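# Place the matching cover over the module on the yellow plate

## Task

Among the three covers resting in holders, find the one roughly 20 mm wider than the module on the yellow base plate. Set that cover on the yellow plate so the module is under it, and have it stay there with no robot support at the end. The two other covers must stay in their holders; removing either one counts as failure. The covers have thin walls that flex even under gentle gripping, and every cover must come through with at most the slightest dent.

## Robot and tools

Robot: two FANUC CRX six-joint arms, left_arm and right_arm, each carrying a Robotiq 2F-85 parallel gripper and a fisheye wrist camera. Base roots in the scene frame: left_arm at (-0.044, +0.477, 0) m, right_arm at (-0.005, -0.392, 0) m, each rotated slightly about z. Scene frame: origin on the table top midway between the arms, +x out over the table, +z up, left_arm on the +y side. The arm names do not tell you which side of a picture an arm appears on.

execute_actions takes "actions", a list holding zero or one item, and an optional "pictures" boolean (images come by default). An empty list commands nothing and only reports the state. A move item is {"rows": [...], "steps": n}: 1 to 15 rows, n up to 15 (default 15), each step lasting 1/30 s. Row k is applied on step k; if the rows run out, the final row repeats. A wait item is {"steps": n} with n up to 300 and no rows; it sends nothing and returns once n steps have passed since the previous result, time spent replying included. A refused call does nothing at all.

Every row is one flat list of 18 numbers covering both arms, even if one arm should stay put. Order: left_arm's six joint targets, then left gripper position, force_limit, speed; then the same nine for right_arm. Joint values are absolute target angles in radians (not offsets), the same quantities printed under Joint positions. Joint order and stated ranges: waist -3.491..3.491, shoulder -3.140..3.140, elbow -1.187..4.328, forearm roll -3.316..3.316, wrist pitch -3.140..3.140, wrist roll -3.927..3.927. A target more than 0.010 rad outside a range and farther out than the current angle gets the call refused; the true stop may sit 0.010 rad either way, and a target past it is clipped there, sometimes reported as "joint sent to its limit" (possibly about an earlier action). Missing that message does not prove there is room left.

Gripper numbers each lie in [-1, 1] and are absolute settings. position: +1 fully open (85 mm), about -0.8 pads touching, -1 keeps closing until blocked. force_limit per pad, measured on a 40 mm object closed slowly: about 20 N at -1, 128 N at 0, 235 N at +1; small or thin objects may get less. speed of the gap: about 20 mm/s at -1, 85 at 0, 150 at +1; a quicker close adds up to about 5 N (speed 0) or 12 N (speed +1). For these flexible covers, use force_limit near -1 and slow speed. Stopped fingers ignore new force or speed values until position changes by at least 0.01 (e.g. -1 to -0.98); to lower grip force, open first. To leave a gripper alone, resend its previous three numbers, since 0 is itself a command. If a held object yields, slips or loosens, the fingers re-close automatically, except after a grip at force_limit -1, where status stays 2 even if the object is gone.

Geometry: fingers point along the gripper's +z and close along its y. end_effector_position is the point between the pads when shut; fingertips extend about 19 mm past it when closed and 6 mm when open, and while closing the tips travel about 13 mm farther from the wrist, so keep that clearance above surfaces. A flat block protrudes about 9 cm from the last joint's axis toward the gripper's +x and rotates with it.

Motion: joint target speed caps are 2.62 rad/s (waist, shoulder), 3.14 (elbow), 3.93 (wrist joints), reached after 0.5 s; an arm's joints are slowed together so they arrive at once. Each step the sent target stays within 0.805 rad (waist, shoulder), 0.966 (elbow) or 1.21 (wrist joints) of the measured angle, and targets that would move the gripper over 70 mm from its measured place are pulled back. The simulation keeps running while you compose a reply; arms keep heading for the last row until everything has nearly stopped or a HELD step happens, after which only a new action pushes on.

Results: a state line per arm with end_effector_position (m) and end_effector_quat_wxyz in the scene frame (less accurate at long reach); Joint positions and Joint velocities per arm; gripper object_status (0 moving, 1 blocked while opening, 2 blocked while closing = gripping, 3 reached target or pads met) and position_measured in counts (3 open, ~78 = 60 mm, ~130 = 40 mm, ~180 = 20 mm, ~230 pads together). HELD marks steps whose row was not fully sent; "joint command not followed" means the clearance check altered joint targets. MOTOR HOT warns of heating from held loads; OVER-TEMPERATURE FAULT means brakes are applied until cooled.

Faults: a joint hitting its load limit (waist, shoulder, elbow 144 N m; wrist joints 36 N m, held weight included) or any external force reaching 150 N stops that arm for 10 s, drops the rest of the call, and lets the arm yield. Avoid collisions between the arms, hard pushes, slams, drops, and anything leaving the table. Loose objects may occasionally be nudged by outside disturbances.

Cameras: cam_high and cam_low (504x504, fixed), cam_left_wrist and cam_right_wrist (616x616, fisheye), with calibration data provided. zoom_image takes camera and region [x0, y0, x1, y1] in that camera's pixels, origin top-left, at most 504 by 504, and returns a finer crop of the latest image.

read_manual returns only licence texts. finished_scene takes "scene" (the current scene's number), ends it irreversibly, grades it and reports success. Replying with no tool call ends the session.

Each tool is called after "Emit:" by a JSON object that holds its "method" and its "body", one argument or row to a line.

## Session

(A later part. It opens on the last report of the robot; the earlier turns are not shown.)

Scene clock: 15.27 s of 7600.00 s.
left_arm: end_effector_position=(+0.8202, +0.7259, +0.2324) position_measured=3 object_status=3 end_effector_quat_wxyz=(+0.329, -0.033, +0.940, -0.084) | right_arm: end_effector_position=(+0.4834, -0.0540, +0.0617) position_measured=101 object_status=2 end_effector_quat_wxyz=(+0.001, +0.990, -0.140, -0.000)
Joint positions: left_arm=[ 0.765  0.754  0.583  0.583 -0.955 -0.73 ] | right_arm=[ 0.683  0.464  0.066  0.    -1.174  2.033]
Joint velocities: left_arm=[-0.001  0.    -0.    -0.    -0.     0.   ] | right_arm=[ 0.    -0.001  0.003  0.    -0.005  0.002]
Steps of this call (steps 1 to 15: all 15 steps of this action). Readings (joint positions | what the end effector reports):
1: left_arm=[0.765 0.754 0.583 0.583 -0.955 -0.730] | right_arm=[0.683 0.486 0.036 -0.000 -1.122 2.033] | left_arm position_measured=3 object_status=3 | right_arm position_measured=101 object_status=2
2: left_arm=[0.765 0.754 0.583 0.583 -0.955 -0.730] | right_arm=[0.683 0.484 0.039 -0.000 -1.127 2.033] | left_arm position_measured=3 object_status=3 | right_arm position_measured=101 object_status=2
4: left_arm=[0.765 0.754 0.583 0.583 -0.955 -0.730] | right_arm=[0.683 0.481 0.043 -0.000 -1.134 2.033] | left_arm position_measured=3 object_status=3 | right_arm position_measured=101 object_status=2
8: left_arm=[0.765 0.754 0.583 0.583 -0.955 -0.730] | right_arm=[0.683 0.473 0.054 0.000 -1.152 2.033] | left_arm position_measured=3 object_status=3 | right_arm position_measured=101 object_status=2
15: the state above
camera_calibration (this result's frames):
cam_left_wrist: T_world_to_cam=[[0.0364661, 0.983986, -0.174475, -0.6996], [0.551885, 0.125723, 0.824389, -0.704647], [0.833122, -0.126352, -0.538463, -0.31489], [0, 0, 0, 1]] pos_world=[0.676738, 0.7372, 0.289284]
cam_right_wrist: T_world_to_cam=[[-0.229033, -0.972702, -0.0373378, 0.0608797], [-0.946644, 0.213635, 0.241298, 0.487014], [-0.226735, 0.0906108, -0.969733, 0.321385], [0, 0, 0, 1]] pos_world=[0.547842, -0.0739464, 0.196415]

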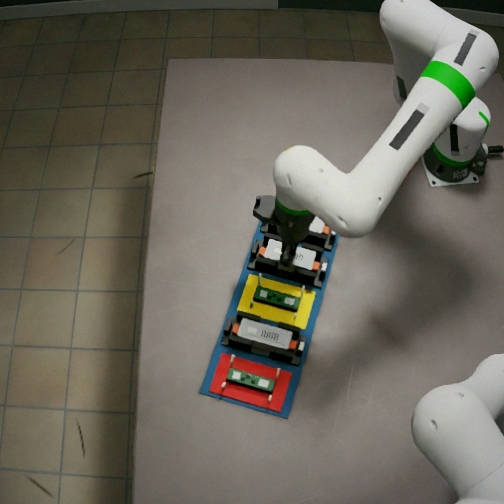

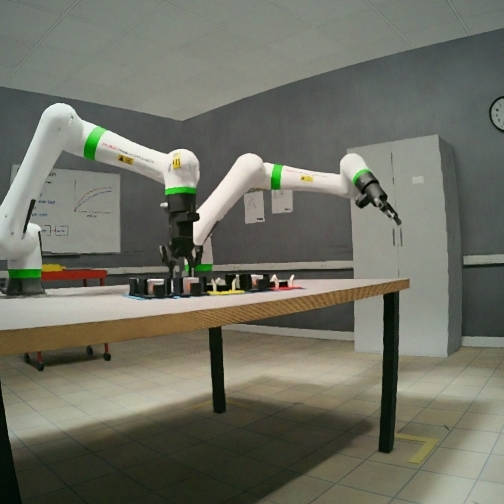

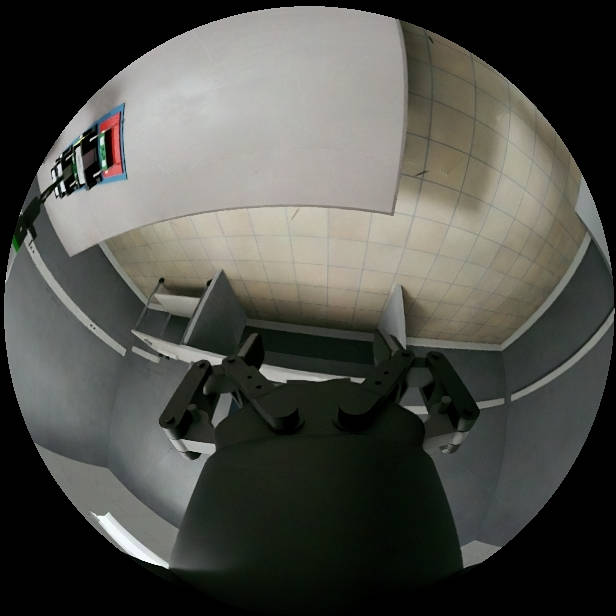

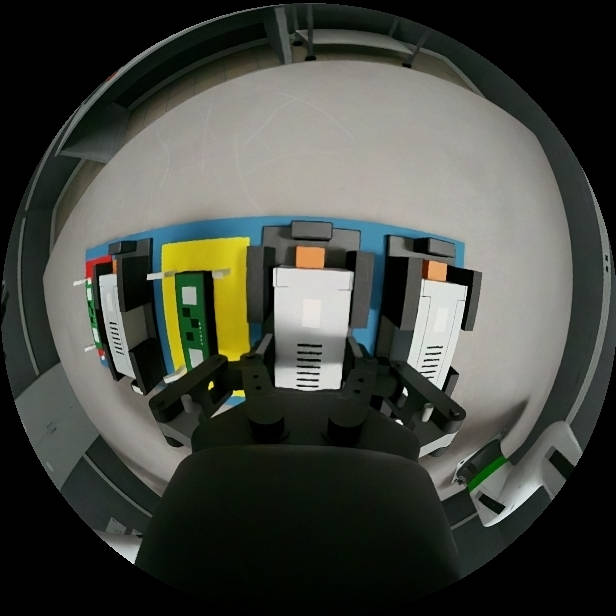

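Emit:
{"method": "execute_actions", "body": {
  "actions": [
    {"rows":[[0.765,0.754,0.583,0.583,-0.955,-0.73,1,0,0,0.6835,0.464,0.066,0,-1.174,2.033,0.55,-1,1],[0.765,0.754,0.583,0.583,-0.955,-0.73,1,0,0,0.6835,0.464,0.066,0,-1.174,2.033,0.55,-1,1],[0.765,0.754,0.583,0.583,-0.955,-0.73,1,0,0,0.6835,0.464,0.066,0,-1.174,2.033,0.55,-1,1],[0.765,0.754,0.583,0.583,-0.955,-0.73,1,0,0,0.6835,0.464,0.066,0,-1.174,2.033,0.55,-1,1],[0.765,0.754,0.583,0.583,-0.955,-0.73,1,0,0,0.6835,0.464,0.066,0,-1.174,2.033,0.55,-1,1],[0.765,0.754,0.583,0.583,-0.955,-0.73,1,0,0,0.6835,0.486,0.036,0,-1.121,2.033,0.55,-1,1]],"steps":15}
  ],
  "pictures": false
}}

Emit:
{"method": "execute_actions", "body": {
  "actions": [
    {"rows":[[0.765,0.754,0.583,0.583,-0.955,-0.73,1,0,0,0.6835,0.486,0.036,0,-1.121,2.033,-1,-0.8,-1]],"steps":15}
  ],
  "pictures": false
}}

Emit:
{"method": "execute_actions", "body": {
  "actions": [
    {"steps":25}
  ],
  "pictures": false
}}

Emit:
{"method": "execute_actions", "body": {
  "actions": [
    {"rows":[[0.765,0.754,0.583,0.583,-0.955,-0.73,1,0,0,0.6835,0.483,0.04,0,-1.128,2.033,-1,-0.8,-1],[0.765,0.754,0.583,0.583,-0.955,-0.73,1,0,0,0.6835,0.483,0.04,0,-1.128,2.033,-1,-0.8,-1],[0.765,0.754,0.583,0.583,-0.955,-0.73,1,0,0,0.6835,0.483,0.04,0,-1.128,2.033,-1,-0.8,-1],[0.765,0.754,0.583,0.583,-0.955,-0.73,1,0,0,0.6835,0.48,0.044,0,-1.135,2.033,-1,-0.8,-1],[0.765,0.754,0.583,0.583,-0.955,-0.73,1,0,0,0.6835,0.48,0.044,0,-1.135,2.033,-1,-0.8,-1],[0.765,0.754,0.583,0.583,-0.955,-0.73,1,0,0,0.6835,0.48,0.044,0,-1.135,2.033,-1,-0.8,-1],[0.765,0.754,0.583,0.583,-0.955,-0.73,1,0,0,0.6835,0.476,0.05,0,-1.145,2.033,-1,-0.8,-1],[0.765,0.754,0.583,0.583,-0.955,-0.73,1,0,0,0.6835,0.476,0.05,0,-1.145,2.033,-1,-0.8,-1],[0.765,0.754,0.583,0.583,-0.955,-0.73,1,0,0,0.6835,0.476,0.05,0,-1.145,2.033,-1,-0.8,-1],[0.765,0.754,0.583,0.583,-0.955,-0.73,1,0,0,0.6835,0.472,0.055,0,-1.154,2.033,-1,-0.8,-1],[0.765,0.754,0.583,0.583,-0.955,-0.73,1,0,0,0.6835,0.472,0.055,0,-1.154,2.033,-1,-0.8,-1],[0.765,0.754,0.583,0.583,-0.955,-0.73,1,0,0,0.6835,0.472,0.055,0,-1.154,2.033,-1,-0.8,-1],[0.765,0.754,0.583,0.583,-0.955,-0.73,1,0,0,0.6835,0.464,0.066,0,-1.174,2.033,-1,-0.8,-1]],"steps":15}
  ]
}}

Emit:
{"method": "zoom_image", "body": {
  "camera": "cam_low",
  "region": [110, 230, 270, 310]
}}

Scene clock: 19.03 s of 7600.00 s.
left_arm: end_effector_position=(+0.8202, +0.7259, +0.2324) position_measured=3 object_status=3 end_effector_quat_wxyz=(+0.329, -0.033, +0.940, -0.084) | right_arm: end_effector_position=(+0.4828, -0.0546, +0.0374) position_measured=59 object_status=0 end_effector_quat_wxyz=(-0.000, +0.990, -0.140, -0.000)
Joint positions: left_arm=[ 0.765  0.754  0.583  0.583 -0.955 -0.73 ] | right_arm=[ 0.683  0.486  0.036 -0.    -1.121  2.033]
Joint velocities: left_arm=[ 0. -0. -0. -0.  0. -0.] | right_arm=[-0.     0.    -0.003  0.001  0.001  0.001]
Steps of this call (steps 1 to 15: the robot went on to your last target; steps 16 to 90: nothing new was sent; then 0.27 s passed at rest; steps 91 to 105: all 15 steps of this action). Readings (joint positions | what the end effector reports):
91: left_arm=[0.765 0.754 0.583 0.583 -0.955 -0.730] | right_arm=[0.683 0.464 0.066 -0.000 -1.174 2.033] | left_arm position_measured=3 object_status=3 | right_arm position_measured=101 object_status=0
92: left_arm=[0.765 0.754 0.583 0.583 -0.955 -0.730] | right_arm=[0.683 0.464 0.066 -0.000 -1.174 2.033] | left_arm position_measured=3 object_status=3 | right_arm position_measured=99 object_status=0
94: left_arm=[0.765 0.754 0.583 0.583 -0.955 -0.730] | right_arm=[0.683 0.464 0.066 -0.000 -1.174 2.033] | left_arm position_measured=3 object_status=3 | right_arm position_measured=80 object_status=0
98: left_arm=[0.765 0.754 0.583 0.583 -0.955 -0.730] | right_arm=[0.683 0.473 0.053 -0.000 -1.151 2.033] | left_arm position_measured=3 object_status=3 | right_arm position_measured=61 object_status=0
105: the state above

Scene clock: 19.53 s of 7600.00 s.
left_arm: end_effector_position=(+0.8202, +0.7259, +0.2324) position_measured=3 object_status=3 end_effector_quat_wxyz=(+0.329, -0.033, +0.940, -0.084) | right_arm: end_effector_position=(+0.4828, -0.0546, +0.0373) position_measured=81 object_status=0 end_effector_quat_wxyz=(+0.000, +0.990, -0.140, -0.000)
Joint positions: left_arm=[ 0.765  0.754  0.583  0.583 -0.955 -0.73 ] | right_arm=[ 0.683  0.486  0.036 -0.    -1.121  2.033]
Joint velocities: left_arm=[-0.     0.    -0.001  0.     0.    -0.   ] | right_arm=[ 0.    -0.     0.    -0.001 -0.    -0.   ]
Steps of this call (steps 1 to 15: all 15 steps of this action). Readings (joint positions | what the end effector reports):
1: left_arm=[0.765 0.754 0.583 0.583 -0.955 -0.730] | right_arm=[0.683 0.486 0.036 -0.000 -1.121 2.033] | left_arm position_measured=3 object_status=3 | right_arm position_measured=59 object_status=0
2: left_arm=[0.765 0.754 0.583 0.583 -0.955 -0.730] | right_arm=[0.683 0.486 0.036 -0.000 -1.121 2.033] | left_arm position_measured=3 object_status=3 | right_arm position_measured=60 object_status=0
4: left_arm=[0.765 0.754 0.583 0.583 -0.955 -0.730] | right_arm=[0.683 0.486 0.036 -0.000 -1.121 2.033] | left_arm position_measured=3 object_status=3 | right_arm position_measured=62 object_status=0
8: left_arm=[0.765 0.754 0.583 0.583 -0.955 -0.730] | right_arm=[0.683 0.486 0.036 -0.000 -1.121 2.033] | left_arm position_measured=3 object_status=3 | right_arm position_measured=69 object_status=0
15: the state above

Scene clock: 20.37 s of 7600.00 s.
left_arm: end_effector_position=(+0.8202, +0.7259, +0.2324) position_measured=3 object_status=3 end_effector_quat_wxyz=(+0.329, -0.033, +0.940, -0.084) | right_arm: end_effector_position=(+0.4828, -0.0546, +0.0373) position_measured=103 object_status=2 end_effector_quat_wxyz=(+0.000, +0.990, -0.140, -0.000)
Joint positions: left_arm=[ 0.765  0.754  0.583  0.583 -0.955 -0.73 ] | right_arm=[ 0.684  0.486  0.036 -0.    -1.121  2.033]
Joint velocities: left_arm=[-0.     0.     0.    -0.    -0.001  0.   ] | right_arm=[ 0.     0.    -0.    -0.001 -0.    -0.   ]
Steps of this call (steps 1 to 15: the robot went on to your last target; steps 16 to 25: nothing new was sent). Readings (joint positions | what the end effector reports):
1: left_arm=[0.765 0.754 0.583 0.583 -0.955 -0.730] | right_arm=[0.683 0.486 0.036 -0.000 -1.121 2.033] | left_arm position_measured=3 object_status=3 | right_arm position_measured=83 object_status=0
2: left_arm=[0.765 0.754 0.583 0.583 -0.955 -0.730] | right_arm=[0.683 0.486 0.036 -0.000 -1.121 2.033] | left_arm position_measured=3 object_status=3 | right_arm position_measured=85 object_status=0
4: left_arm=[0.765 0.754 0.583 0.583 -0.955 -0.730] | right_arm=[0.683 0.486 0.036 -0.000 -1.121 2.033] | left_arm position_measured=3 object_status=3 | right_arm position_measured=88 object_status=0
8: left_arm=[0.765 0.754 0.583 0.583 -0.955 -0.730] | right_arm=[0.684 0.486 0.036 -0.000 -1.121 2.033] | left_arm position_measured=3 object_status=3 | right_arm position_measured=95 object_status=0
25: the state above
All arms were judged still, so your last target was given up. Only a new action makes them travel on or press farther. Fingers that are still opening or closing keep moving.

Scene clock: 20.87 s of 7600.00 s.
left_arm: end_effector_position=(+0.8202, +0.7259, +0.2324) position_measured=3 object_status=3 end_effector_quat_wxyz=(+0.329, -0.033, +0.940, -0.084) | right_arm: end_effector_position=(+0.4834, -0.0540, +0.0592) position_measured=104 object_status=2 end_effector_quat_wxyz=(+0.000, +0.990, -0.140, -0.000)
Joint positions: left_arm=[ 0.765  0.754  0.583  0.583 -0.955 -0.73 ] | right_arm=[ 0.683  0.466  0.063 -0.    -1.168  2.033]
Joint velocities: left_arm=[ 0.     0.    -0.001  0.001  0.001 -0.   ] | right_arm=[-0.001 -0.078  0.092  0.    -0.16   0.001]
Steps of this call (steps 1 to 15: all 15 steps of this action). Readings (joint positions | what the end effector reports):
1: left_arm=[0.765 0.754 0.583 0.583 -0.955 -0.730] | right_arm=[0.684 0.486 0.036 -0.000 -1.122 2.033] | left_arm position_measured=3 object_status=3 | right_arm position_measured=103 object_status=2
2: left_arm=[0.765 0.754 0.583 0.583 -0.955 -0.730] | right_arm=[0.684 0.485 0.038 -0.000 -1.124 2.033] | left_arm position_measured=3 object_status=3 | right_arm position_measured=103 object_status=2
4: left_arm=[0.765 0.754 0.583 0.583 -0.955 -0.730] | right_arm=[0.684 0.483 0.040 -0.000 -1.128 2.033] | left_arm position_measured=3 object_status=3 | right_arm position_measured=103 object_status=2
8: left_arm=[0.765 0.754 0.583 0.583 -0.955 -0.730] | right_arm=[0.684 0.479 0.047 -0.000 -1.140 2.033] | left_arm position_measured=3 object_status=3 | right_arm position_measured=103 object_status=2
15: the state above
camera_calibration (this result's frames):
cam_left_wrist: T_world_to_cam=[[0.036466, 0.983986, -0.174475, -0.6996], [0.551885, 0.125723, 0.824388, -0.704647], [0.833122, -0.126352, -0.538463, -0.31489], [0, 0, 0, 1]] pos_world=[0.676738, 0.7372, 0.289284]
cam_right_wrist: T_world_to_cam=[[-0.22912, -0.972669, -0.0376616, 0.0608734], [-0.94667, 0.213657, 0.241179, 0.487668], [-0.22654, 0.0909119, -0.96975, 0.318937], [0, 0, 0, 1]] pos_world=[0.54786, -0.0739791, 0.193966]

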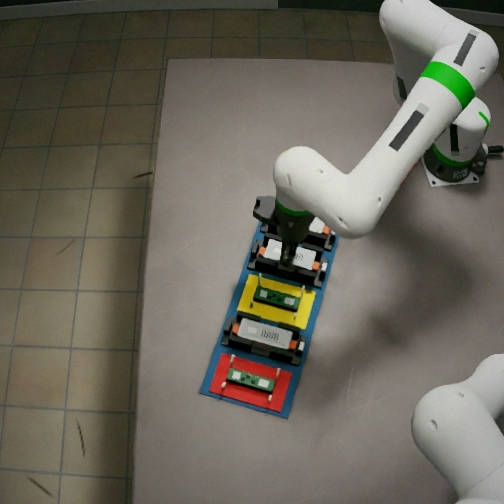

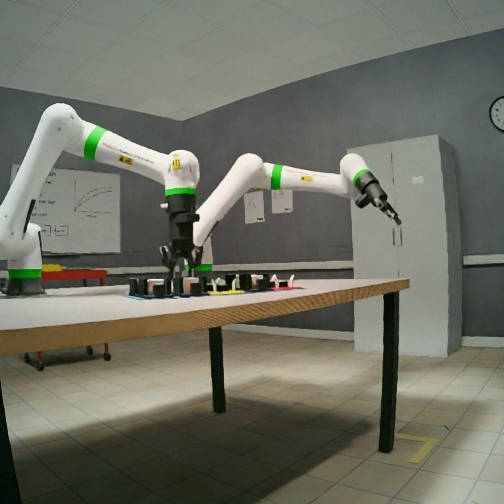

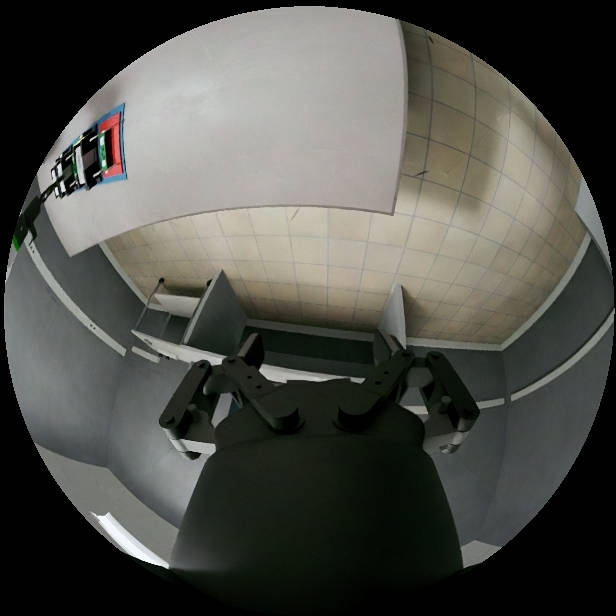

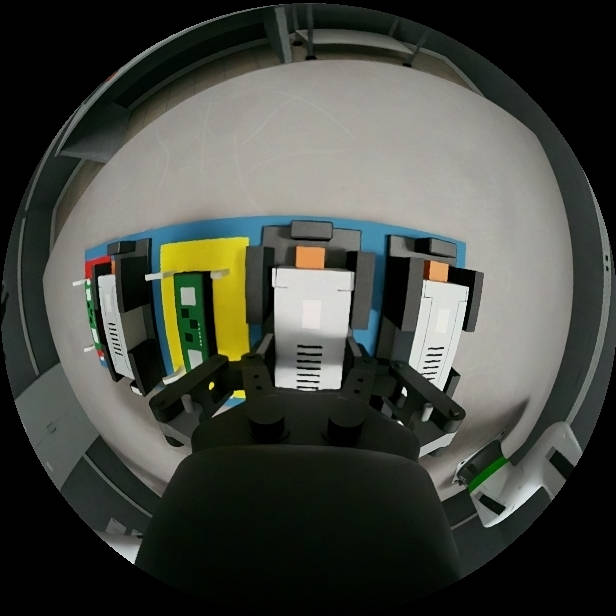

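Region (110, 230, 270, 310) of cam_low's 504x504 image, scaled by 3.150, with more detail than that image has.

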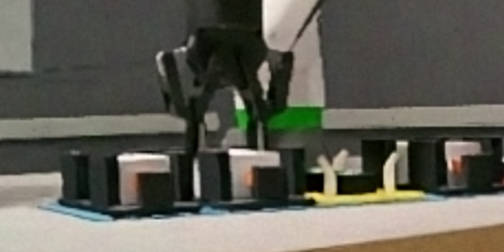

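Emit:
{"method": "execute_actions", "body": {
  "actions": [
    {"rows":[[0.765,0.754,0.583,0.583,-0.955,-0.73,1,0,0,0.6835,0.44,0.10,0,-1.23,2.033,0.55,-1,1],[0.765,0.754,0.583,0.583,-0.955,-0.73,1,0,0,0.6835,0.44,0.10,0,-1.23,2.033,0.55,-1,1],[0.765,0.754,0.583,0.583,-0.955,-0.73,1,0,0,0.6835,0.43,0.13,0,-1.27,2.033,0.55,-1,1],[0.765,0.754,0.583,0.583,-0.955,-0.73,1,0,0,0.6835,0.43,0.13,0,-1.27,2.033,0.55,-1,1],[0.765,0.754,0.583,0.583,-0.955,-0.73,1,0,0,0.6835,0.43,0.13,0,-1.27,2.033,0.55,-1,1],[0.765,0.754,0.583,0.583,-0.955,-0.73,1,0,0,0.83,0.3,-0.03,0,-1.24,1.887,-0.9,-1,1]],"steps":15}
  ],
  "pictures": false
}}

Emit:
{"method": "execute_actions", "body": {
  "actions": [
    {"rows":[[0.765,0.754,0.583,0.583,-0.955,-0.73,1,0,0,0.83,0.3,-0.03,0,-1.24,1.887,-0.9,-1,1],[0.765,0.754,0.583,0.583,-0.955,-0.73,1,0,0,0.83,0.3,-0.03,0,-1.24,1.887,-0.9,-1,1],[0.765,0.754,0.583,0.583,-0.955,-0.73,1,0,0,0.83,0.3,-0.03,0,-1.24,1.887,-0.9,-1,1],[0.765,0.754,0.583,0.583,-0.955,-0.73,1,0,0,0.83,0.3,-0.03,0,-1.24,1.887,-0.9,-1,1],[0.765,0.754,0.583,0.583,-0.955,-0.73,1,0,0,0.83,0.311,-0.052,0,-1.208,1.887,-0.9,-1,1]],"steps":15}
  ]
}}

Emit:
{"method": "zoom_image", "body": {
  "camera": "cam_right_wrist",
  "region": [200, 250, 420, 430]
}}

Emit:
{"method": "zoom_image", "body": {
  "camera": "cam_high",
  "region": [240, 190, 360, 300]
}}

Scene clock: 23.77 s of 7600.00 s.
left_arm: end_effector_position=(+0.8202, +0.7259, +0.2324) position_measured=3 object_status=3 end_effector_quat_wxyz=(+0.329, -0.033, +0.940, -0.084) | right_arm: end_effector_position=(+0.4052, -0.0283, +0.1155) position_measured=164 object_status=0 end_effector_quat_wxyz=(-0.002, +0.990, -0.140, +0.001)
Joint positions: left_arm=[ 0.765  0.754  0.583  0.583 -0.955 -0.73 ] | right_arm=[ 0.822  0.306 -0.018 -0.    -1.242  1.895]
Joint velocities: left_arm=[ 0.     0.001  0.001  0.    -0.    -0.   ] | right_arm=[ 0.242 -0.189 -0.348 -0.     0.051 -0.241]
Steps of this call (steps 1 to 15: the robot went on to your last target; steps 16 to 72: nothing new was sent; steps 73 to 87: all 15 steps of this action). Readings (joint positions | what the end effector reports):
73: left_arm=[0.765 0.754 0.583 0.583 -0.955 -0.730] | right_arm=[0.684 0.464 0.067 -0.000 -1.175 2.033] | left_arm position_measured=3 object_status=3 | right_arm position_measured=104 object_status=0
74: left_arm=[0.765 0.754 0.583 0.583 -0.955 -0.730] | right_arm=[0.684 0.461 0.071 -0.000 -1.182 2.033] | left_arm position_measured=3 object_status=3 | right_arm position_measured=101 object_status=0
76: left_arm=[0.765 0.754 0.583 0.583 -0.955 -0.730] | right_arm=[0.684 0.446 0.095 0.000 -1.220 2.033] | left_arm position_measured=3 object_status=3 | right_arm position_measured=83 object_status=0
80: left_arm=[0.765 0.754 0.583 0.583 -0.955 -0.730] | right_arm=[0.697 0.411 0.123 0.000 -1.264 2.020] | left_arm position_measured=3 object_status=3 | right_arm position_measured=76 object_status=0
87: the state above

Scene clock: 24.27 s of 7600.00 s.
left_arm: end_effector_position=(+0.8202, +0.7259, +0.2324) position_measured=3 object_status=3 end_effector_quat_wxyz=(+0.329, -0.033, +0.940, -0.084) | right_arm: end_effector_position=(+0.3995, -0.0295, +0.0995) position_measured=230 object_status=3 end_effector_quat_wxyz=(+0.000, +0.990, -0.140, -0.000)
Joint positions: left_arm=[ 0.765  0.754  0.583  0.583 -0.955 -0.73 ] | right_arm=[ 0.83   0.311 -0.052  0.    -1.208  1.887]
Joint velocities: left_arm=[ 0.001  0.     0.    -0.    -0.     0.   ] | right_arm=[ 0.     0.    -0.    -0.001  0.     0.002]
Steps of this call (steps 1 to 15: all 15 steps of this action). Readings (joint positions | what the end effector reports):
1: left_arm=[0.765 0.754 0.583 0.583 -0.955 -0.730] | right_arm=[0.828 0.302 -0.027 -0.000 -1.240 1.889] | left_arm position_measured=3 object_status=3 | right_arm position_measured=177 object_status=0
2: left_arm=[0.765 0.754 0.583 0.583 -0.955 -0.730] | right_arm=[0.830 0.300 -0.029 -0.000 -1.240 1.888] | left_arm position_measured=3 object_status=3 | right_arm position_measured=190 object_status=0
4: left_arm=[0.765 0.754 0.583 0.583 -0.955 -0.730] | right_arm=[0.830 0.300 -0.030 -0.000 -1.240 1.887] | left_arm position_measured=3 object_status=3 | right_arm position_measured=217 object_status=0
8: left_arm=[0.765 0.754 0.583 0.583 -0.955 -0.730] | right_arm=[0.830 0.309 -0.049 0.000 -1.213 1.887] | left_arm position_measured=3 object_status=3 | right_arm position_measured=230 object_status=0
15: the state above
camera_calibration (this result's frames):
cam_left_wrist: T_world_to_cam=[[0.0364662, 0.983986, -0.174475, -0.6996], [0.551886, 0.125723, 0.824388, -0.704647], [0.833122, -0.126353, -0.538463, -0.31489], [0, 0, 0, 1]] pos_world=[0.676738, 0.7372, 0.289284]
cam_right_wrist: T_world_to_cam=[[-0.228527, -0.972782, -0.0383521, 0.0668592], [-0.946937, 0.212965, 0.240742, 0.393347], [-0.226022, 0.0913332, -0.969831, 0.336573], [0, 0, 0, 1]] pos_world=[0.463826, -0.0494697, 0.234288]

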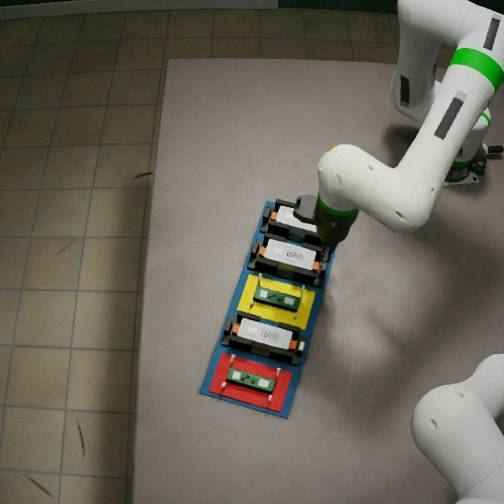

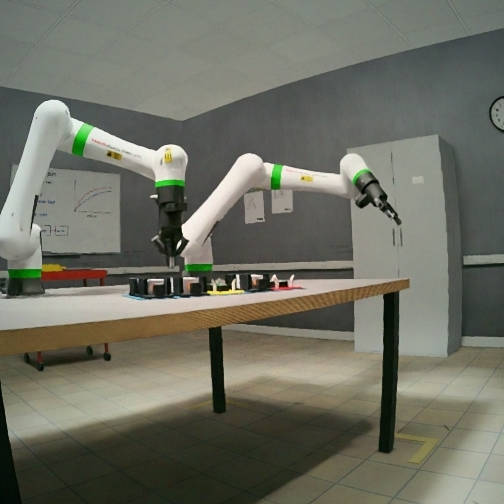

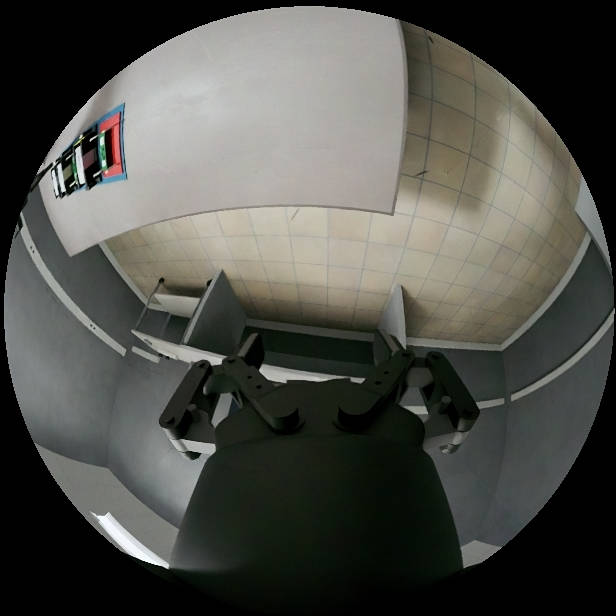

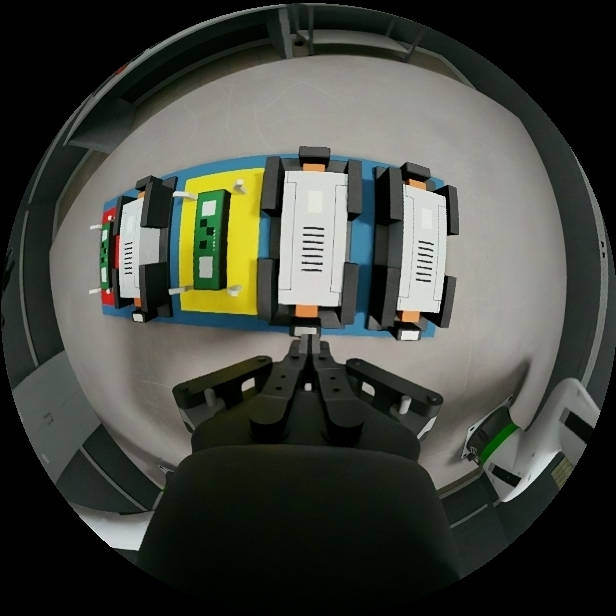

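Region (200, 250, 420, 430) of cam_right_wrist's 616x616 image, scaled by 2.291, with more detail than that image has; it fills the top 412 rows of this view, and the rest is white.

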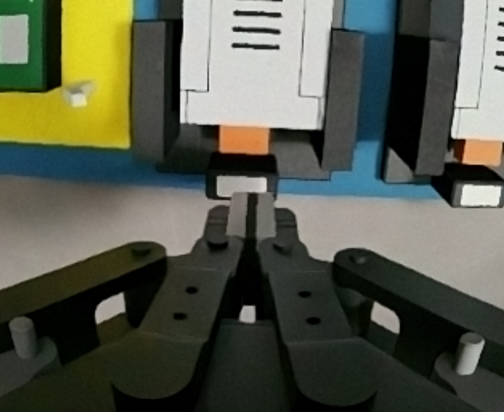

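Region (240, 190, 360, 300) of cam_high's 504x504 image, scaled by 4.200, with more detail than that image has; it fills the top 462 rows of this view, and the rest is white.

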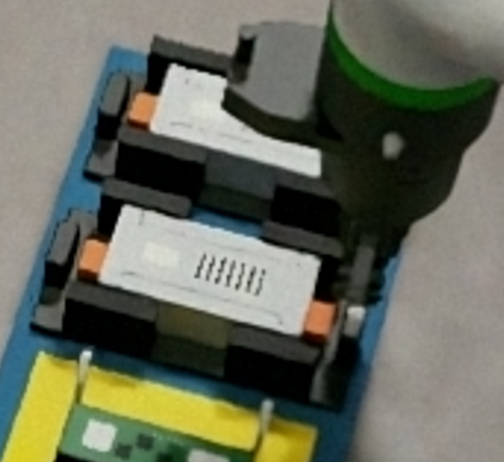

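Emit:
{"method": "execute_actions", "body": {
  "actions": [
    {"rows":[[0.765,0.754,0.583,0.583,-0.955,-0.73,1,0,0,0.83,0.33,-0.078,0,-1.163,1.887,-0.9,-1,1]],"steps":15}
  ]
}}

Scene clock: 27.77 s of 7600.00 s.
left_arm: end_effector_position=(+0.8202, +0.7259, +0.2324) position_measured=3 object_status=3 end_effector_quat_wxyz=(+0.329, -0.033, +0.940, -0.084) | right_arm: end_effector_position=(+0.3995, -0.0293, +0.0791) position_measured=230 object_status=3 end_effector_quat_wxyz=(+0.000, +0.990, -0.140, -0.000)
Joint positions: left_arm=[ 0.765  0.754  0.583  0.583 -0.955 -0.73 ] | right_arm=[ 0.83   0.33  -0.078 -0.    -1.163  1.887]
Joint velocities: left_arm=[ 0.    -0.    -0.001  0.    -0.001  0.   ] | right_arm=[-0.    -0.    -0.    -0.    -0.     0.001]
Steps of this call (steps 1 to 15: the robot went on to your last target; steps 16 to 90: nothing new was sent; steps 91 to 105: all 15 steps of this action). Readings (joint positions | what the end effector reports):
91: left_arm=[0.765 0.754 0.583 0.583 -0.955 -0.730] | right_arm=[0.830 0.311 -0.052 -0.000 -1.207 1.887] | left_arm position_measured=3 object_status=3 | right_arm position_measured=230 object_status=3
92: left_arm=[0.765 0.754 0.583 0.583 -0.955 -0.730] | right_arm=[0.830 0.314 -0.056 -0.000 -1.200 1.887] | left_arm position_measured=3 object_status=3 | right_arm position_measured=230 object_status=3
94: left_arm=[0.765 0.754 0.583 0.583 -0.955 -0.730] | right_arm=[0.830 0.326 -0.073 -0.000 -1.173 1.887] | left_arm position_measured=3 object_status=3 | right_arm position_measured=230 object_status=3
98: left_arm=[0.765 0.754 0.583 0.583 -0.955 -0.730] | right_arm=[0.830 0.330 -0.078 -0.000 -1.163 1.887] | left_arm position_measured=3 object_status=3 | right_arm position_measured=230 object_status=3
105: the state above
camera_calibration (this result's frames):
cam_left_wrist: T_world_to_cam=[[0.0364663, 0.983986, -0.174475, -0.6996], [0.551885, 0.125723, 0.824388, -0.704647], [0.833122, -0.126353, -0.538463, -0.31489], [0, 0, 0, 1]] pos_world=[0.676738, 0.7372, 0.289284]
cam_right_wrist: T_world_to_cam=[[-0.228518, -0.972786, -0.0383022, 0.0661804], [-0.946921, 0.212961, 0.240807, 0.398265], [-0.226097, 0.091298, -0.969817, 0.316785], [0, 0, 0, 1]] pos_world=[0.463873, -0.0493574, 0.213854]

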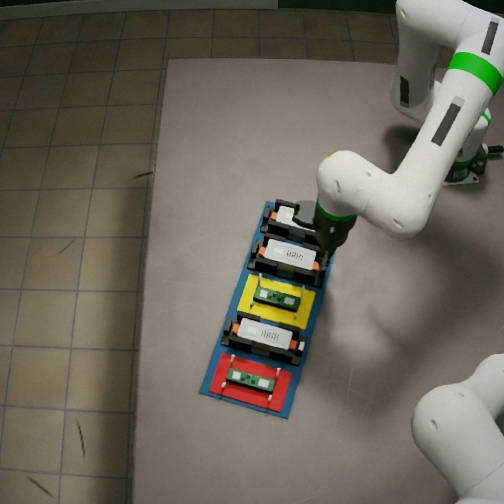

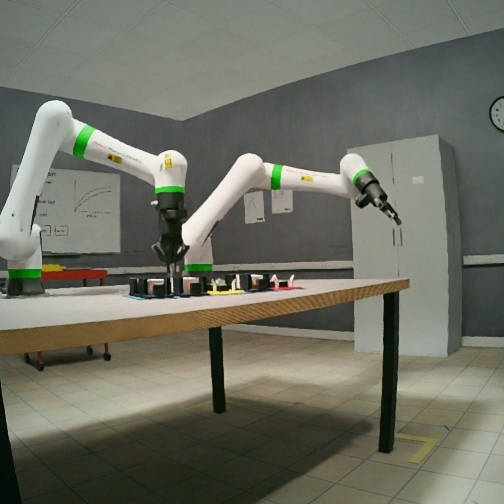

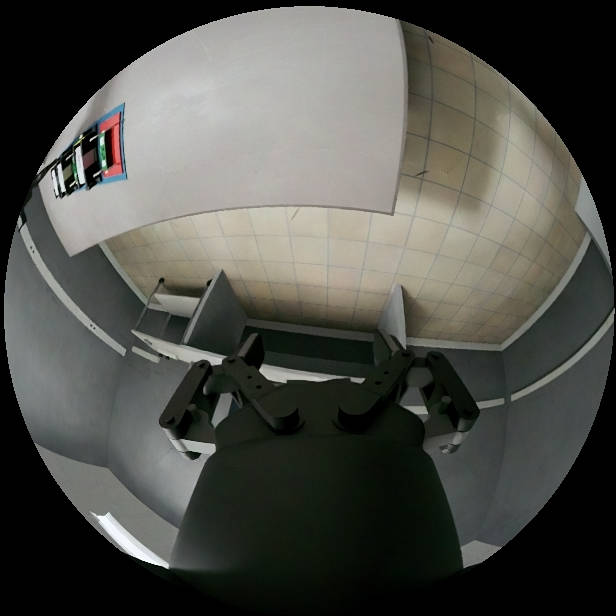

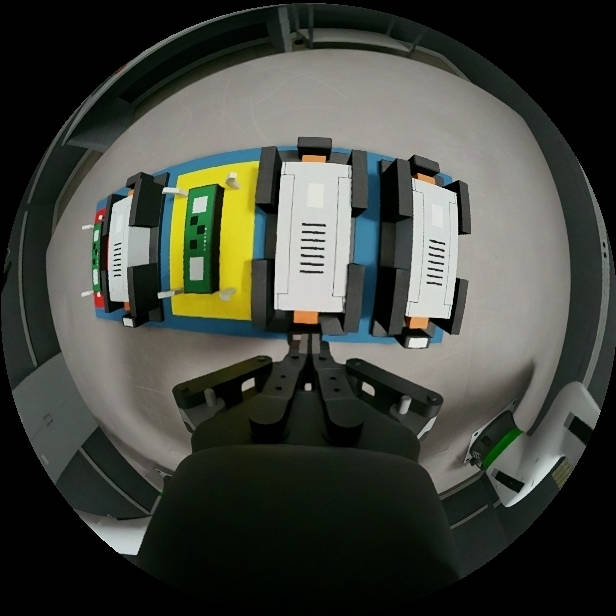

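Emit:
{"method": "execute_actions", "body": {
  "actions": [
    {"rows":[[0.765,0.754,0.583,0.583,-0.955,-0.73,1,0,0,0.83,0.345,-0.097,0,-1.129,1.887,-0.9,-1,1]],"steps":15}
  ]
}}

Emit:
{"method": "zoom_image", "body": {
  "camera": "cam_right_wrist",
  "region": [230,250,390,410]
}}

Emit:
{"method": "zoom_image", "body": {
  "camera": "cam_low",
  "region": [120,240,260,310]
}}

Scene clock: 29.13 s of 7600.00 s.
left_arm: end_effector_position=(+0.8202, +0.7259, +0.2324) position_measured=3 object_status=3 end_effector_quat_wxyz=(+0.329, -0.033, +0.940, -0.084) | right_arm: end_effector_position=(+0.3994, -0.0295, +0.0637) position_measured=230 object_status=3 end_effector_quat_wxyz=(+0.000, +0.990, -0.140, -0.000)
Joint positions: left_arm=[ 0.765  0.754  0.583  0.583 -0.955 -0.73 ] | right_arm=[ 0.83   0.345 -0.097  0.    -1.129  1.887]
Joint velocities: left_arm=[-0.001  0.     0.     0.    -0.002 -0.   ] | right_arm=[ 0.    -0.    -0.    -0.001  0.    -0.   ]
Steps of this call (steps 1 to 15: the robot went on to your last target; steps 16 to 26: nothing new was sent; steps 27 to 41: all 15 steps of this action). Readings (joint positions | what the end effector reports):
27: left_arm=[0.765 0.754 0.583 0.583 -0.955 -0.730] | right_arm=[0.830 0.330 -0.078 0.000 -1.162 1.887] | left_arm position_measured=3 object_status=3 | right_arm position_measured=230 object_status=3
28: left_arm=[0.765 0.754 0.583 0.583 -0.955 -0.730] | right_arm=[0.830 0.333 -0.082 0.000 -1.155 1.887] | left_arm position_measured=3 object_status=3 | right_arm position_measured=230 object_status=3
30: left_arm=[0.765 0.754 0.583 0.583 -0.955 -0.730] | right_arm=[0.830 0.343 -0.094 0.000 -1.135 1.887] | left_arm position_measured=3 object_status=3 | right_arm position_measured=230 object_status=3
34: left_arm=[0.765 0.754 0.583 0.583 -0.955 -0.730] | right_arm=[0.830 0.345 -0.097 0.000 -1.129 1.887] | left_arm position_measured=3 object_status=3 | right_arm position_measured=230 object_status=3
41: the state above
camera_calibration (this result's frames):
cam_left_wrist: T_world_to_cam=[[0.0364661, 0.983986, -0.174475, -0.6996], [0.551885, 0.125723, 0.824388, -0.704647], [0.833122, -0.126352, -0.538463, -0.31489], [0, 0, 0, 1]] pos_world=[0.676738, 0.7372, 0.289284]
cam_right_wrist: T_world_to_cam=[[-0.228512, -0.972788, -0.0382847, 0.065376], [-0.946924, 0.212959, 0.240797, 0.40189], [-0.226092, 0.0912776, -0.96982, 0.301876], [0, 0, 0, 1]] pos_world=[0.46375, -0.0495436, 0.198495]

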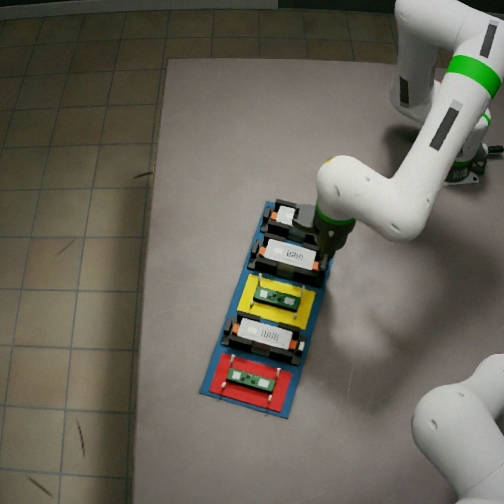

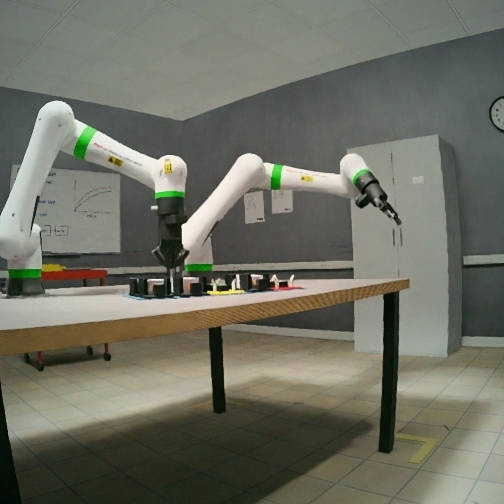

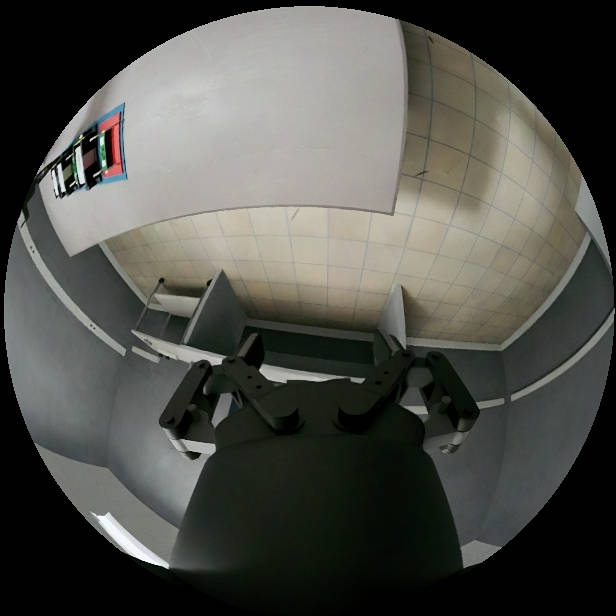

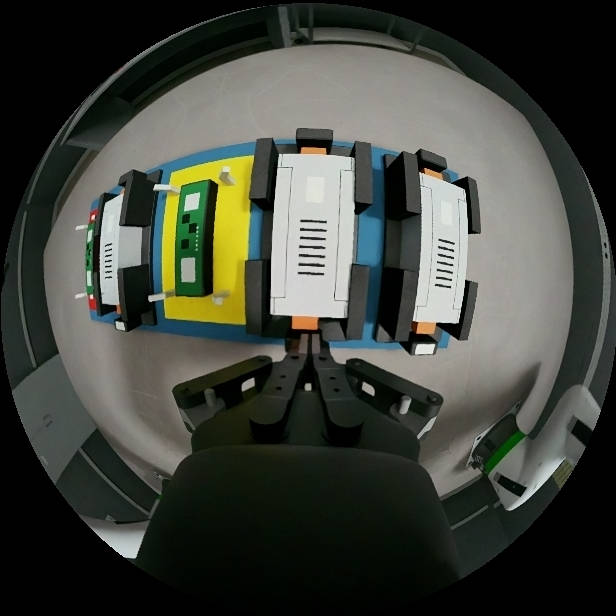

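Region (230, 250, 390, 410) of cam_right_wrist's 616x616 image, scaled by 3.150, with more detail than that image has.

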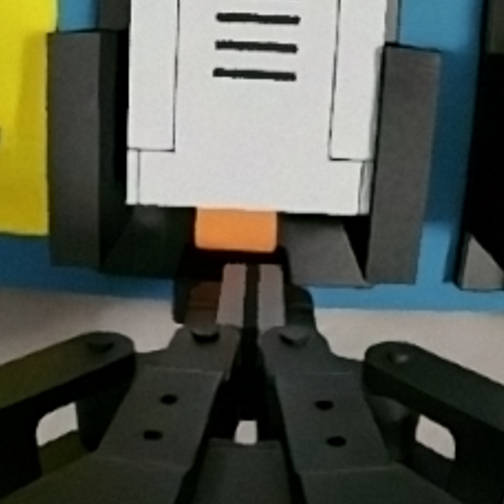

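Region (120, 240, 260, 310) of cam_low's 504x504 image, scaled by 3.600, with more detail than that image has.

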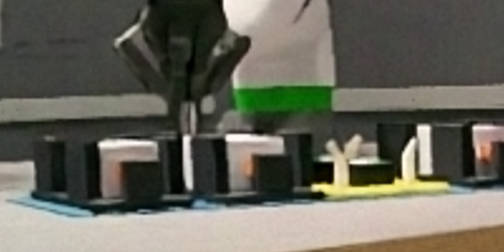

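Emit:
{"method": "execute_actions", "body": {
  "actions": [
    {"rows":[[0.765,0.754,0.583,0.583,-0.955,-0.73,1,0,0,0.83,0.348,-0.101,0,-1.122,1.887,-0.9,-1,1]],"steps":12}
  ]
}}

Emit:
{"method": "zoom_image", "body": {
  "camera": "cam_right_wrist",
  "region": [230,250,390,410]
}}

Emit:
{"method": "zoom_image", "body": {
  "camera": "cam_low",
  "region": [140,250,220,310]
}}

Scene clock: 30.17 s of 7600.00 s.
left_arm: end_effector_position=(+0.8202, +0.7259, +0.2324) position_measured=3 object_status=3 end_effector_quat_wxyz=(+0.329, -0.033, +0.940, -0.084) | right_arm: end_effector_position=(+0.3994, -0.0296, +0.0609) position_measured=230 object_status=3 end_effector_quat_wxyz=(-0.000, +0.990, -0.140, +0.000)
Joint positions: left_arm=[ 0.765  0.754  0.583  0.583 -0.955 -0.73 ] | right_arm=[ 0.83   0.347 -0.101  0.    -1.122  1.887]
Joint velocities: left_arm=[-0.     0.     0.     0.    -0.001  0.   ] | right_arm=[-0.     0.002  0.     0.001 -0.     0.001]
Steps of this call (steps 1 to 15: the robot went on to your last target; steps 16 to 19: nothing new was sent; steps 20 to 31: all 12 steps of this action). Readings (joint positions | what the end effector reports):
20: left_arm=[0.765 0.754 0.583 0.583 -0.955 -0.730] | right_arm=[0.830 0.345 -0.097 -0.000 -1.128 1.887] | left_arm position_measured=3 object_status=3 | right_arm position_measured=230 object_status=3
21: left_arm=[0.765 0.754 0.583 0.583 -0.955 -0.730] | right_arm=[0.830 0.346 -0.099 -0.000 -1.125 1.887] | left_arm position_measured=3 object_status=3 | right_arm position_measured=230 object_status=3
23: left_arm=[0.765 0.754 0.583 0.583 -0.955 -0.730] | right_arm=[0.830 0.347 -0.100 -0.000 -1.123 1.887] | left_arm position_measured=3 object_status=3 | right_arm position_measured=230 object_status=3
27: left_arm=[0.765 0.754 0.583 0.583 -0.955 -0.730] | right_arm=[0.830 0.347 -0.101 0.000 -1.122 1.887] | left_arm position_measured=3 object_status=3 | right_arm position_measured=230 object_status=3
31: the state above
camera_calibration (this result's frames):
cam_left_wrist: T_world_to_cam=[[0.0364663, 0.983986, -0.174475, -0.6996], [0.551885, 0.125723, 0.824389, -0.704647], [0.833122, -0.126353, -0.538463, -0.31489], [0, 0, 0, 1]] pos_world=[0.676738, 0.7372, 0.289284]
cam_right_wrist: T_world_to_cam=[[-0.228472, -0.972777, -0.0387977, 0.06524], [-0.947018, 0.212829, 0.240545, 0.402616], [-0.225739, 0.0916999, -0.969862, 0.299029], [0, 0, 0, 1]] pos_world=[0.463692, -0.0496451, 0.195701]

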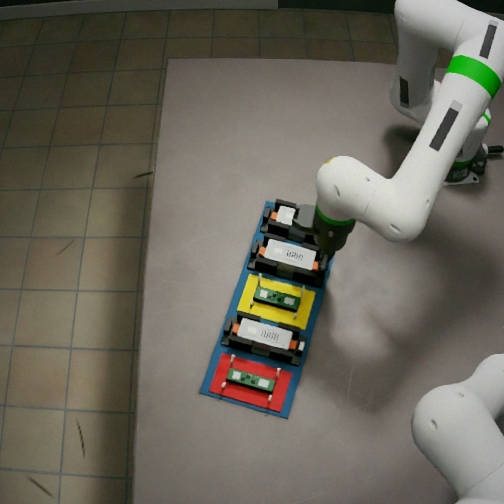

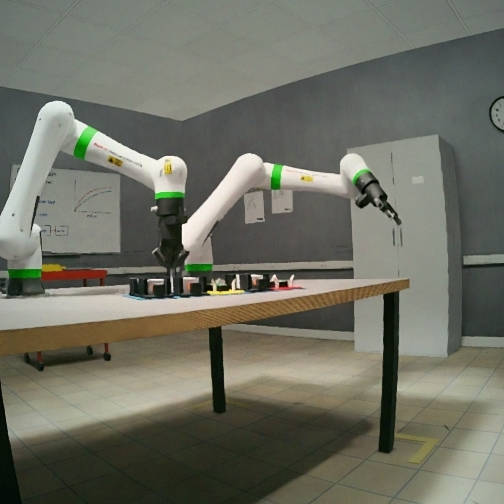

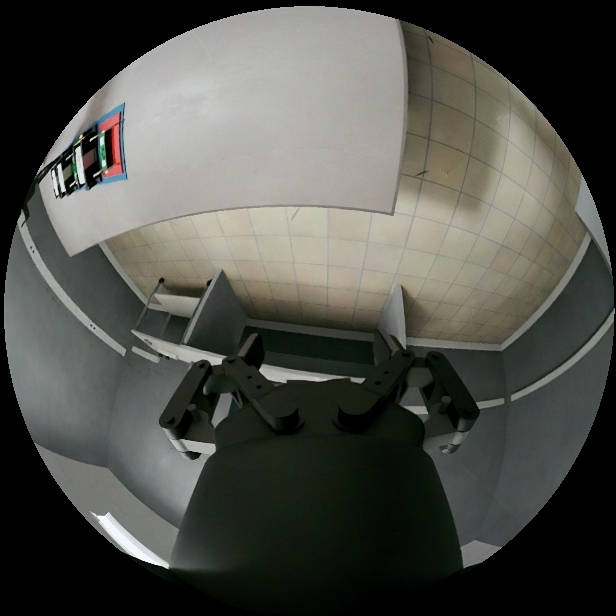

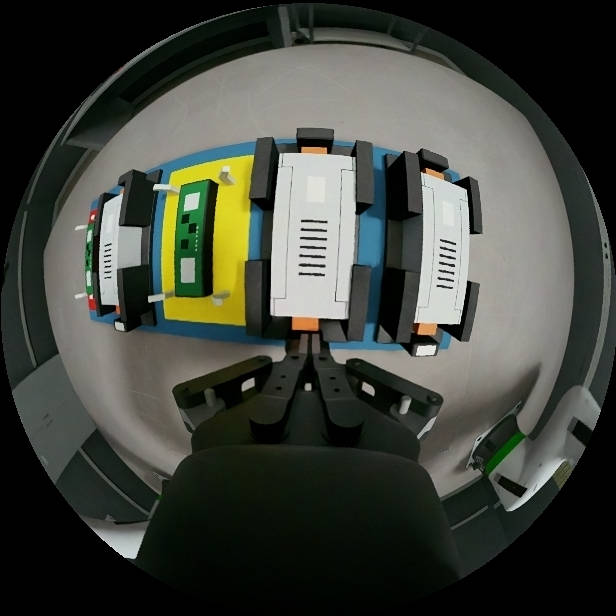

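Region (230, 250, 390, 410) of cam_right_wrist's 616x616 image, scaled by 3.150, with more detail than that image has.

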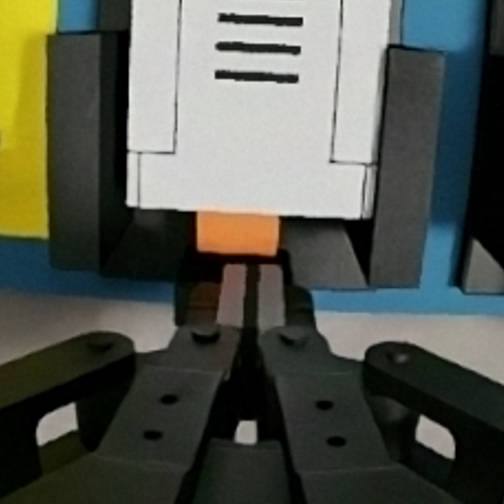

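Region (140, 250, 220, 310) of cam_low's 504x504 image, scaled by 6.300, with more detail than that image has; it fills the top 378 rows of this view, and the rest is white.

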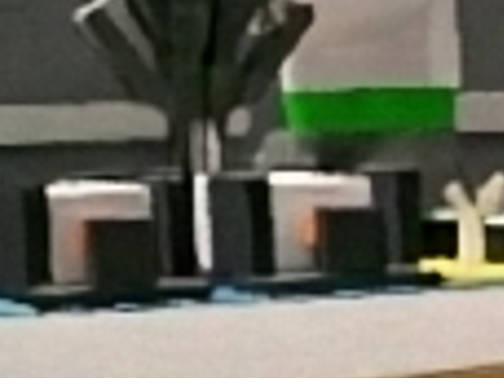

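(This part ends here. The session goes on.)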